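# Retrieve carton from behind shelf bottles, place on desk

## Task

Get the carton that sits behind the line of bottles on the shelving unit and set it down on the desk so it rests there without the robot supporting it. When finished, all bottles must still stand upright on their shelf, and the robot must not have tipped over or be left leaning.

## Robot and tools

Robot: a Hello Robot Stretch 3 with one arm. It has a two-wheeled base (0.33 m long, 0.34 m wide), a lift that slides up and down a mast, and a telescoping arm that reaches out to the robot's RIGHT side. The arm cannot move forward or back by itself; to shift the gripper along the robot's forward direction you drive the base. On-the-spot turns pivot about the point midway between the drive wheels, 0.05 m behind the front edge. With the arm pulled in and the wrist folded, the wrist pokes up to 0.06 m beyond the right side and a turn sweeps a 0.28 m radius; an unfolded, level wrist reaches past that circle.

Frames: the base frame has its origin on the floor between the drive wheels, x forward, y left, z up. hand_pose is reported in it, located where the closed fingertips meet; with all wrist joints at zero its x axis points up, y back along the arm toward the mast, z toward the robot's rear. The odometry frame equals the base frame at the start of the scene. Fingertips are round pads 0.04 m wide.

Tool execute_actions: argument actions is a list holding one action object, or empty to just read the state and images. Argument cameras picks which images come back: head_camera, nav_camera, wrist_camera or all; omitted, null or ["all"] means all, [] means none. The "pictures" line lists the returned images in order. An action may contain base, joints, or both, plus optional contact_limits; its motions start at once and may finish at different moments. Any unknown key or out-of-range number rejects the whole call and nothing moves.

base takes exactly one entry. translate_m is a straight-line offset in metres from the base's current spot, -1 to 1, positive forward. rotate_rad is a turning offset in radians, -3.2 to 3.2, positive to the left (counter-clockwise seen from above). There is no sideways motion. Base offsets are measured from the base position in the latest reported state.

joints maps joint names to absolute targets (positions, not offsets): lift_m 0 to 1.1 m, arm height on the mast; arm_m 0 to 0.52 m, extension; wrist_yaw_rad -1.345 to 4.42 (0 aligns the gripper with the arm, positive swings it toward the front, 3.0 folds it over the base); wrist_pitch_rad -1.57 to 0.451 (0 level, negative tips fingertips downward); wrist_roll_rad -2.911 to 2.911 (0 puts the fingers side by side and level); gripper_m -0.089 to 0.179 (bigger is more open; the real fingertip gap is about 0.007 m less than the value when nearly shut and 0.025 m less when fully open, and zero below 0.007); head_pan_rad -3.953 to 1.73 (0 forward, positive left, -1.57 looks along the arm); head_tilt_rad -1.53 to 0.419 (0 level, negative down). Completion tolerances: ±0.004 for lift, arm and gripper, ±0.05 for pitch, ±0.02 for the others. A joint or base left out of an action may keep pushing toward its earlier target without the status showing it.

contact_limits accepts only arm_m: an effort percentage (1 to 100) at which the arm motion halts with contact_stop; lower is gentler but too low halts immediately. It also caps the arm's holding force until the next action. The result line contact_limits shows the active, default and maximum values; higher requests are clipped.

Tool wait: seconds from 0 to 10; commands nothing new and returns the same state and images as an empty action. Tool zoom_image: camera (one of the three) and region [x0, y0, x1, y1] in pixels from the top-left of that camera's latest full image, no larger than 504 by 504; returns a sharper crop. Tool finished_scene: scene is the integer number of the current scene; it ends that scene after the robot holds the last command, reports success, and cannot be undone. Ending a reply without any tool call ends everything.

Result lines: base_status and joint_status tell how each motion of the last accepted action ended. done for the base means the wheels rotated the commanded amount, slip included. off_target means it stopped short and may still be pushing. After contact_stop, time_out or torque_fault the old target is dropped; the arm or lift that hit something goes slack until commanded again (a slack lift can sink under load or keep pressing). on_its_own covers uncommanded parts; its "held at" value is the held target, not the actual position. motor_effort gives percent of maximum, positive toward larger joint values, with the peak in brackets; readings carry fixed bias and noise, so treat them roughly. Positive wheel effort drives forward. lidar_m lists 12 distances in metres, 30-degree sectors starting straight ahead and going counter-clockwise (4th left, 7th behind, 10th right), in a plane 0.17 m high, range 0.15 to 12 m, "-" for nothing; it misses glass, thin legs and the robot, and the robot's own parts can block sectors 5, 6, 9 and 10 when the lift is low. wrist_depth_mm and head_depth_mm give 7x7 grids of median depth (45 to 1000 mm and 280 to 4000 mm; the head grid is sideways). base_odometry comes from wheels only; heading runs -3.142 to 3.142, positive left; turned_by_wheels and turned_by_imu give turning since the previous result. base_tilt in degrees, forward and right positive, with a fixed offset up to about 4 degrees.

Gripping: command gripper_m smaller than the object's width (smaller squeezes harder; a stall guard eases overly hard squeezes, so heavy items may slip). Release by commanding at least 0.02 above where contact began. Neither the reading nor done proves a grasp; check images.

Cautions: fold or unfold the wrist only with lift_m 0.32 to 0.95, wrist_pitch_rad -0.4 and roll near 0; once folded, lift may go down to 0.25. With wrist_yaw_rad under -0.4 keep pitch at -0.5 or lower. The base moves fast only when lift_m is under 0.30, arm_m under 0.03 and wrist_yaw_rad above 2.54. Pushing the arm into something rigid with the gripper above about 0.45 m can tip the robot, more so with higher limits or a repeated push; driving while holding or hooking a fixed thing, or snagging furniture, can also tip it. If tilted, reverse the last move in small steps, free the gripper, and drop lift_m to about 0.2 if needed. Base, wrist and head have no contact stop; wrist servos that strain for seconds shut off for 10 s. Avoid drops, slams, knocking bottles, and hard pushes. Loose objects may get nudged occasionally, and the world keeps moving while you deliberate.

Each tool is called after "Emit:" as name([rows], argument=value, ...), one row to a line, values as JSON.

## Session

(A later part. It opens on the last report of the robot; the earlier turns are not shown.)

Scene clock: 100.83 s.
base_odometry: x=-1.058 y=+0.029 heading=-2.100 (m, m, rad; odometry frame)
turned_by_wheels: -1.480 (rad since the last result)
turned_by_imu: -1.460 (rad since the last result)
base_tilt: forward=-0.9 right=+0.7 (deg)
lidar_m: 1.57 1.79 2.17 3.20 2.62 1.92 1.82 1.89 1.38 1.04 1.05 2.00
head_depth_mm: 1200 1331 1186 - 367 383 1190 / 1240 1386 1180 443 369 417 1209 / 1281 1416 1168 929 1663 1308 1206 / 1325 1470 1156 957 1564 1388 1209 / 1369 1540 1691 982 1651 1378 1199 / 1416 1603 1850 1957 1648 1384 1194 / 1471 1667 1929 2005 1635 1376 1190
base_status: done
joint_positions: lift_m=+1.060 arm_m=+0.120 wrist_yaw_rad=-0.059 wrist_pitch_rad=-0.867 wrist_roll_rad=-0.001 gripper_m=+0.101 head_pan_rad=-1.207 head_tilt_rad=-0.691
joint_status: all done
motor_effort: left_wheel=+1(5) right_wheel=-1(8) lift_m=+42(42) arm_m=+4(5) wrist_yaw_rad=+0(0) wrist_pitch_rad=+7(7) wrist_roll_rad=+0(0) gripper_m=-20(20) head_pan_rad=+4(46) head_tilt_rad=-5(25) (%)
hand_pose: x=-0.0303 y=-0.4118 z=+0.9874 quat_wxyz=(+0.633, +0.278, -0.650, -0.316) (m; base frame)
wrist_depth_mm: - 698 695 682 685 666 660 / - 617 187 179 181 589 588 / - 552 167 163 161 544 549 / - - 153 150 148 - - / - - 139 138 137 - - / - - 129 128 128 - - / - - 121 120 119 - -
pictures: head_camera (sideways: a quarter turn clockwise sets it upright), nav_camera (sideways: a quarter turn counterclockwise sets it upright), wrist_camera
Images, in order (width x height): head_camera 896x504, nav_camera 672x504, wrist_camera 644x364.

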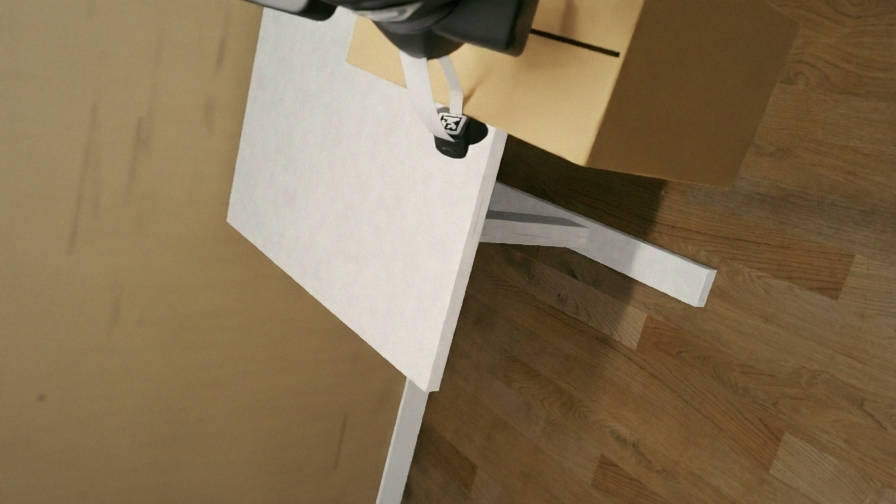

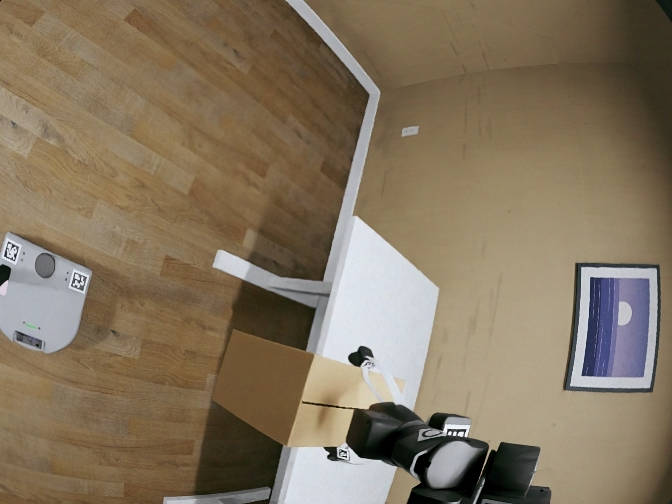

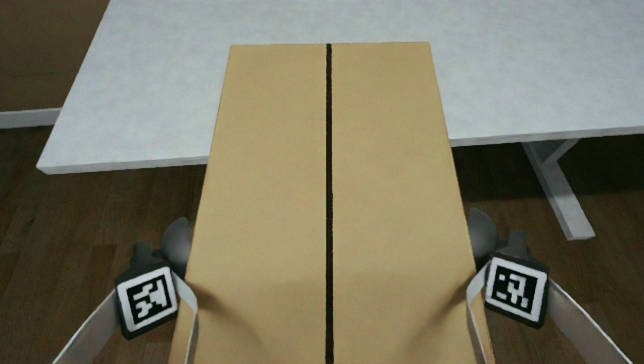

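Emit:
execute_actions([
  {"base":{"rotate_rad":0.45},"joints":{"arm_m":0.2}},
], cameras=[])

Emit:
execute_actions([
  {"base":{"translate_m":-0.17},"joints":{"arm_m":0.42,"lift_m":1.02}},
], cameras=[])

Emit:
execute_actions([
  {"base":{"rotate_rad":-0.45},"joints":{"arm_m":0.52,"lift_m":0.985,"head_pan_rad":-1.4}},
], cameras=["head_camera","wrist_camera"])

Scene clock: 103.10 s.
base_odometry: x=-1.058 y=+0.029 heading=-1.650 (m, m, rad; odometry frame)
turned_by_wheels: +0.450 (rad since the last result)
turned_by_imu: +0.444 (rad since the last result)
base_tilt: forward=-1.0 right=+0.7 (deg)
lidar_m: 1.57 2.16 2.84 2.85 1.97 1.82 1.87 1.37 1.45 1.04 1.92 1.82
head_depth_mm: 1383 1511 1590 443 434 1321 1220 / 1496 1640 1793 450 464 1339 1210 / 1630 1788 2021 2047 1659 1403 1208 / 1779 1975 2238 2039 1651 1397 1200 / 1969 2225 2435 2038 1653 1387 1196 / 2017 2227 2421 2020 1640 1385 1198 / 1859 2054 2269 2009 1642 1378 1190
base_status: done
joint_positions: lift_m=+1.060 arm_m=+0.200 wrist_yaw_rad=-0.059 wrist_pitch_rad=-0.867 wrist_roll_rad=-0.001 gripper_m=+0.101 head_pan_rad=-1.207 head_tilt_rad=-0.691
joint_status: all done
motor_effort: left_wheel=-2(6) right_wheel=+2(9) lift_m=+42(41) arm_m=+4(5) wrist_yaw_rad=+0(0) wrist_pitch_rad=+7(7) wrist_roll_rad=+0(0) gripper_m=-20(20) head_pan_rad=+5(5) head_tilt_rad=-5(5) (%)
hand_pose: x=-0.0303 y=-0.4918 z=+0.9874 quat_wxyz=(+0.633, +0.278, -0.650, -0.316) (m; base frame)
wrist_depth_mm: - - - 695 675 670 669 / - - 188 177 181 594 591 / - - 168 162 162 527 533 / - - 153 149 148 488 479 / - - 139 138 137 457 448 / - - 130 128 127 - - / - - 121 120 119 - -
pictures: none
No camera images: the call's "cameras" was empty. Leave "cameras" out to get every camera's image.

Scene clock: 105.97 s.
base_odometry: x=-1.045 y=+0.198 heading=-1.650 (m, m, rad; odometry frame)
turned_by_wheels: +0.000 (rad since the last result)
turned_by_imu: +0.000 (rad since the last result)
base_tilt: forward=-0.9 right=+0.7 (deg)
lidar_m: 1.73 2.33 2.92 2.63 1.80 1.68 1.71 1.22 1.38 1.02 1.82 2.07
head_depth_mm: 1309 1426 642 643 1553 1407 1214 / 1413 1557 1619 727 1540 1411 1212 / 1538 1700 1868 996 1663 1372 1206 / 1690 1881 2124 1976 1662 1399 1203 / 1865 2102 2358 2010 1642 1384 1199 / 2075 2332 2518 2008 1647 1377 1190 / 2013 2218 2398 2002 1632 1378 1186
base_status: done
joint_positions: lift_m=+1.020 arm_m=+0.420 wrist_yaw_rad=-0.060 wrist_pitch_rad=-0.868 wrist_roll_rad=-0.001 gripper_m=+0.101 head_pan_rad=-1.207 head_tilt_rad=-0.691
joint_status: all done
motor_effort: left_wheel=-1(6) right_wheel=+3(4) lift_m=+28(38) arm_m=+4(5) wrist_yaw_rad=+0(0) wrist_pitch_rad=+7(7) wrist_roll_rad=+0(0) gripper_m=-19(20) head_pan_rad=+5(4) head_tilt_rad=-5(5) (%)
hand_pose: x=-0.0304 y=-0.7117 z=+0.9479 quat_wxyz=(+0.633, +0.278, -0.650, -0.316) (m; base frame)
wrist_depth_mm: - - - 620 615 595 592 / - - 188 179 180 534 526 / - - 168 163 162 478 479 / - - 153 149 148 438 428 / - 426 139 137 137 406 395 / - 389 130 128 127 - 365 / - 969 121 120 119 337 342
pictures: none
No camera images: the call's "cameras" was empty. Leave "cameras" out to get every camera's image.

Scene clock: 107.93 s.
base_odometry: x=-1.045 y=+0.198 heading=-2.100 (m, m, rad; odometry frame)
turned_by_wheels: -0.450 (rad since the last result)
turned_by_imu: -0.443 (rad since the last result)
base_tilt: forward=-0.9 right=+0.7 (deg)
lidar_m: 1.74 1.97 2.93 2.92 2.41 1.76 1.68 1.73 1.22 1.38 1.02 1.95
head_depth_mm: 1112 1318 1182 910 1547 1408 1216 / 1134 - 766 847 1586 1407 1210 / 1180 1312 762 819 1589 1403 1206 / 1195 1350 1155 894 1618 1392 1200 / 1213 1369 1148 893 1611 1389 1202 / 1234 1367 1142 881 1522 1374 1193 / 1254 1402 1134 879 1636 1373 1187
base_status: done
joint_positions: lift_m=+0.985 arm_m=+0.520 wrist_yaw_rad=-0.060 wrist_pitch_rad=-0.868 wrist_roll_rad=-0.001 gripper_m=+0.101 head_pan_rad=-1.393 head_tilt_rad=-0.691
joint_status: all done
motor_effort: left_wheel=+1(6) right_wheel=-2(10) lift_m=+27(26) arm_m=+4(5) wrist_yaw_rad=+0(0) wrist_pitch_rad=+7(7) wrist_roll_rad=+0(0) gripper_m=-19(20) head_pan_rad=-3(24) head_tilt_rad=-6(6) (%)
hand_pose: x=-0.0304 y=-0.8117 z=+0.9129 quat_wxyz=(+0.633, +0.278, -0.650, -0.317) (m; base frame)
wrist_depth_mm: 574 576 562 551 549 546 540 / 504 507 188 179 181 488 482 / 449 452 167 163 162 429 433 / 410 406 153 150 148 396 387 / 373 379 139 138 137 369 363 / 345 348 130 128 127 - 333 / 323 309 121 120 119 307 306
pictures: head_camera (sideways: a quarter turn clockwise sets it upright), wrist_camera
Images, in order (width x height): head_camera 896x504, wrist_camera 644x364.

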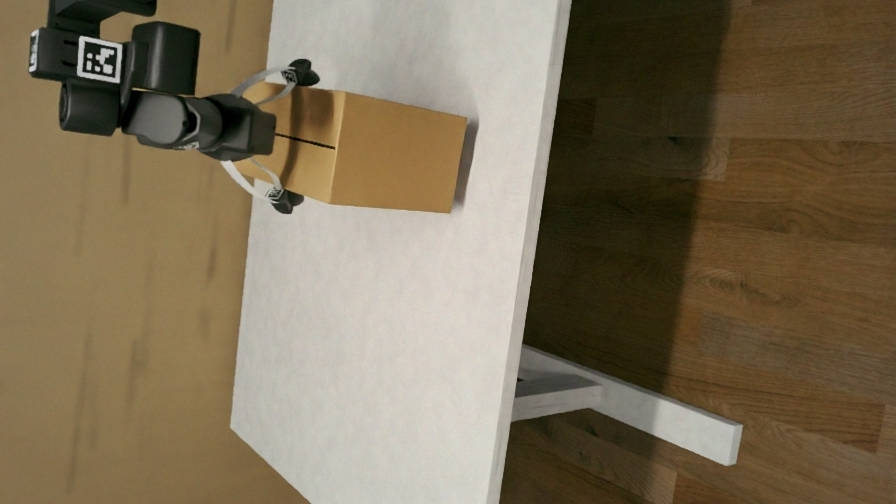

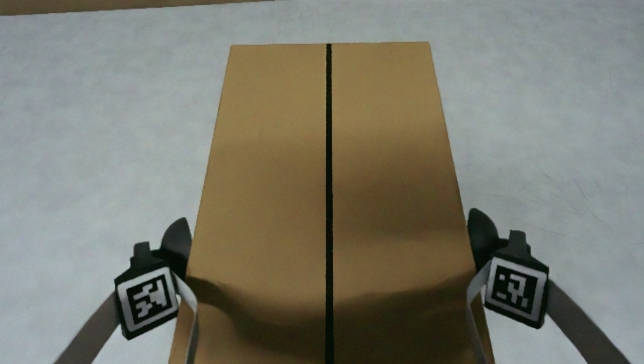

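Emit:
execute_actions([
  {"joints":{"lift_m":0.953}},
], cameras=["head_camera"])

Scene clock: 109.17 s.
base_odometry: x=-1.045 y=+0.198 heading=-2.100 (m, m, rad; odometry frame)
turned_by_wheels: +0.000 (rad since the last result)
turned_by_imu: +0.000 (rad since the last result)
base_tilt: forward=-0.9 right=+0.7 (deg)
lidar_m: 1.73 1.96 2.94 2.92 2.41 1.76 1.68 1.74 1.22 1.38 1.02 1.95
head_depth_mm: 1127 1329 1183 910 1560 1411 1220 / 1151 - 798 837 1590 1403 1207 / 1181 1320 794 817 1574 1397 1207 / 1195 1348 1158 892 1610 1390 1204 / 1214 1369 1150 891 1607 1392 1198 / 1236 1374 1139 884 1519 1380 1192 / 1250 1409 1133 879 1636 1370 1188
base_status: not commanded
joint_positions: lift_m=+0.953 arm_m=+0.520 wrist_yaw_rad=-0.060 wrist_pitch_rad=-0.868 wrist_roll_rad=-0.001 gripper_m=+0.101 head_pan_rad=-1.393 head_tilt_rad=-0.691
joint_status: all done
motor_effort: left_wheel=+1(1) right_wheel=-2(2) lift_m=+27(27) arm_m=+4(4) wrist_yaw_rad=+0(0) wrist_pitch_rad=+7(7) wrist_roll_rad=+0(0) gripper_m=-19(20) head_pan_rad=-4(4) head_tilt_rad=-5(5) (%)
hand_pose: x=-0.0304 y=-0.8117 z=+0.8810 quat_wxyz=(+0.633, +0.278, -0.650, -0.316) (m; base frame)
wrist_depth_mm: 519 515 511 501 504 496 490 / 458 454 194 183 186 438 435 / 412 411 170 166 165 399 393 / 375 371 154 150 150 360 357 / 341 343 140 139 137 329 326 / 313 316 129 128 127 - 302 / 292 282 120 119 119 277 278
pictures: head_camera (sideways: a quarter turn clockwise sets it upright)
Images, in order (width x height): head_camera 896x504.

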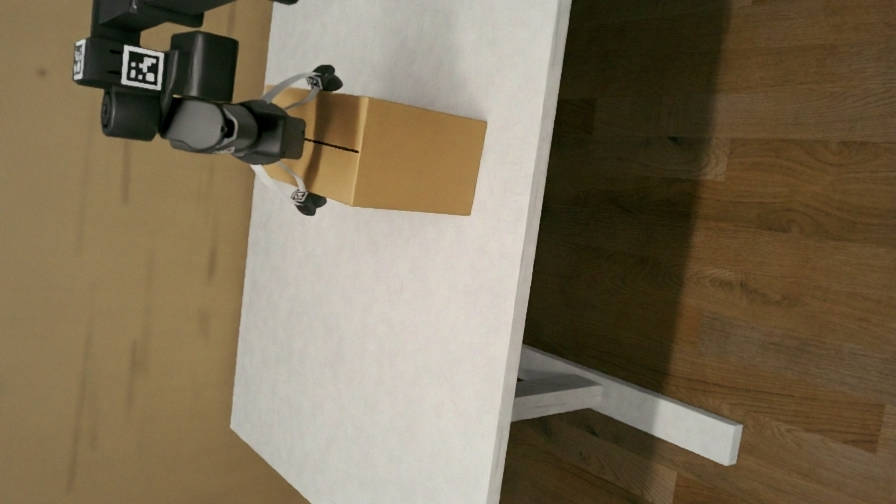

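The near edge is touching. I'll lower it a few more millimetres and release.

Emit:
execute_actions([
  {"joints":{"lift_m":0.947}},
], cameras=[])

Emit:
execute_actions([
  {"joints":{"gripper_m":0.17}},
], cameras=[])

Emit:
execute_actions([
  {"joints":{"lift_m":1.02,"head_pan_rad":1.3,"head_tilt_rad":-0.2}},
])

Scene clock: 110.07 s.
base_odometry: x=-1.045 y=+0.198 heading=-2.100 (m, m, rad; odometry frame)
turned_by_wheels: +0.000 (rad since the last result)
turned_by_imu: +0.000 (rad since the last result)
base_tilt: forward=-1.0 right=+0.6 (deg)
lidar_m: 1.74 1.96 2.94 2.92 2.41 1.76 1.68 1.74 1.22 1.38 1.02 1.95
head_depth_mm: 1127 1330 1187 909 1549 1413 1220 / 1149 - 802 836 1587 1405 1212 / 1181 1318 766 817 1583 1404 1208 / 1202 1343 1160 895 1609 1394 1205 / 1212 1369 1149 890 1607 1389 1202 / 1233 1370 1144 885 1521 1375 1197 / 1256 1406 1131 882 1631 1375 1185
base_status: not commanded
joint_positions: lift_m=+0.947 arm_m=+0.520 wrist_yaw_rad=-0.060 wrist_pitch_rad=-0.854 wrist_roll_rad=-0.001 gripper_m=+0.101 head_pan_rad=-1.393 head_tilt_rad=-0.691
joint_status: all done
motor_effort: left_wheel=+1(1) right_wheel=+0(2) lift_m=+22(25) arm_m=+4(4) wrist_yaw_rad=+0(0) wrist_pitch_rad=+2(7) wrist_roll_rad=+0(0) gripper_m=-20(20) head_pan_rad=-3(4) head_tilt_rad=-5(5) (%)
hand_pose: x=-0.0306 y=-0.8145 z=+0.8771 quat_wxyz=(+0.635, +0.274, -0.651, -0.312) (m; base frame)
wrist_depth_mm: 528 526 520 513 506 494 497 / 465 461 201 189 192 443 436 / 411 411 174 169 168 395 391 / 374 368 156 153 151 357 353 / 341 343 140 139 138 335 324 / 311 315 129 128 127 - 298 / 290 278 119 118 118 273 277
pictures: none
No camera images: the call's "cameras" was empty. Leave "cameras" out to get every camera's image.

Scene clock: 111.27 s.
base_odometry: x=-1.045 y=+0.198 heading=-2.100 (m, m, rad; odometry frame)
turned_by_wheels: +0.000 (rad since the last result)
turned_by_imu: +0.000 (rad since the last result)
base_tilt: forward=-0.9 right=+0.7 (deg)
lidar_m: 1.74 1.96 2.94 2.93 2.41 1.75 1.68 1.73 1.22 1.38 1.02 1.95
head_depth_mm: 1126 1329 1186 912 1546 1411 1218 / 1151 - 804 838 1588 1408 1210 / 1180 1319 796 817 1580 1398 1209 / 1197 1345 1157 895 1608 1398 1204 / 1219 1366 1150 888 1598 1390 1200 / 1228 1371 1140 884 1519 1371 1194 / 1253 1412 1132 878 1629 1373 1189
base_status: not commanded
joint_positions: lift_m=+0.947 arm_m=+0.520 wrist_yaw_rad=-0.060 wrist_pitch_rad=-0.858 wrist_roll_rad=-0.001 gripper_m=+0.170 head_pan_rad=-1.393 head_tilt_rad=-0.691
joint_status: all done
motor_effort: left_wheel=+1(1) right_wheel=-2(2) lift_m=+25(26) arm_m=+4(4) wrist_yaw_rad=+0(0) wrist_pitch_rad=+3(3) wrist_roll_rad=+0(0) gripper_m=+0(96) head_pan_rad=-3(4) head_tilt_rad=-5(5) (%)
hand_pose: x=-0.0305 y=-0.8138 z=+0.8765 quat_wxyz=(+0.634, +0.275, -0.651, -0.313) (m; base frame)
wrist_depth_mm: 519 515 511 500 502 491 481 / 455 455 197 187 190 434 433 / 405 404 172 168 166 391 392 / 370 367 155 151 149 357 353 / 336 337 139 138 137 330 322 / 313 307 128 126 126 288 302 / 286 279 118 117 117 270 272
pictures: none
No camera images: the call's "cameras" was empty. Leave "cameras" out to get every camera's image.

Scene clock: 113.17 s.
base_odometry: x=-1.045 y=+0.198 heading=-2.100 (m, m, rad; odometry frame)
turned_by_wheels: +0.000 (rad since the last result)
turned_by_imu: +0.000 (rad since the last result)
base_tilt: forward=-0.9 right=+0.7 (deg)
lidar_m: 1.73 1.97 2.94 2.92 2.41 1.76 1.68 1.74 1.22 1.38 1.02 1.95
head_depth_mm: 3089 3263 3333 3370 3230 2287 1718 / 3313 3661 3805 3955 3404 2295 1721 / 3323 3535 3649 3893 3340 2278 1714 / 3231 3334 3426 3547 3268 2268 1711 / 3161 3260 3389 3534 3173 2256 1710 / 3055 3167 3334 3398 3100 2237 1705 / 2968 3120 3167 3310 3306 2244 1693
base_status: not commanded
joint_positions: lift_m=+1.020 arm_m=+0.520 wrist_yaw_rad=-0.060 wrist_pitch_rad=-0.858 wrist_roll_rad=-0.001 gripper_m=+0.170 head_pan_rad=+1.293 head_tilt_rad=-0.211
joint_status: all done
motor_effort: left_wheel=+1(1) right_wheel=-2(2) lift_m=+40(43) arm_m=+4(4) wrist_yaw_rad=+1(1) wrist_pitch_rad=+3(3) wrist_roll_rad=+0(0) gripper_m=+0(0) head_pan_rad=+5(46) head_tilt_rad=+6(35) (%)
hand_pose: x=-0.0305 y=-0.8137 z=+0.9487 quat_wxyz=(+0.634, +0.275, -0.651, -0.314) (m; base frame)
wrist_depth_mm: 609 639 633 626 621 611 604 / 567 559 557 551 547 548 528 / 503 497 497 258 483 481 481 / 452 452 444 234 428 437 436 / 416 417 393 214 221 408 401 / 385 376 365 197 200 369 373 / 353 345 189 183 184 342 334
pictures: head_camera (sideways: a quarter turn clockwise sets it upright), nav_camera (sideways: a quarter turn counterclockwise sets it upright), wrist_camera
Images, in order (width x height): head_camera 896x504, nav_camera 672x504, wrist_camera 644x364.

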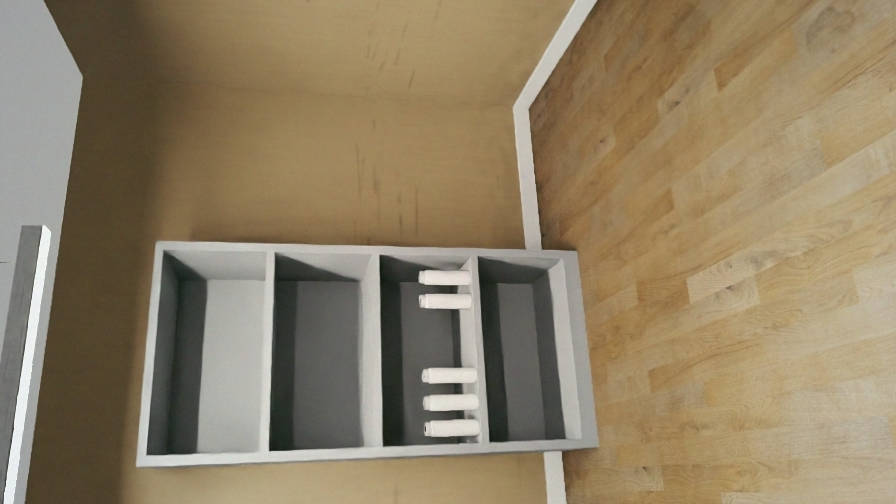

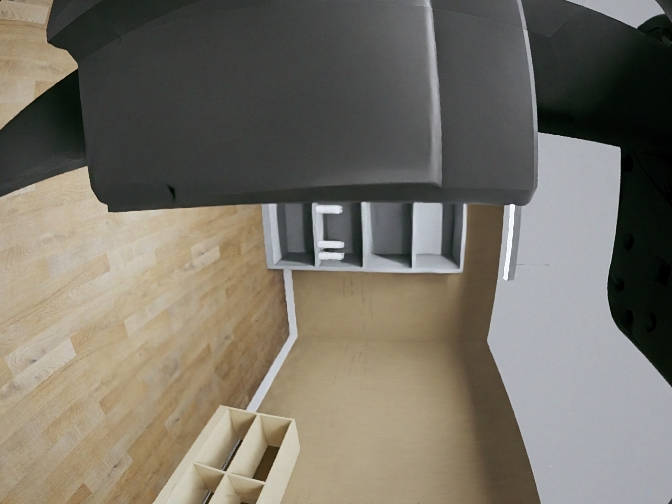

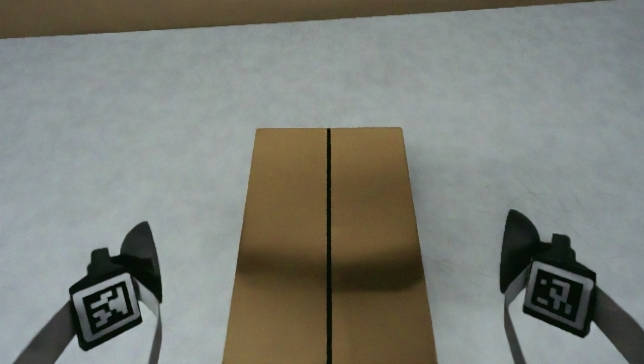

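Emit:
finished_scene(scene=1)

The scene is finished: the task was done.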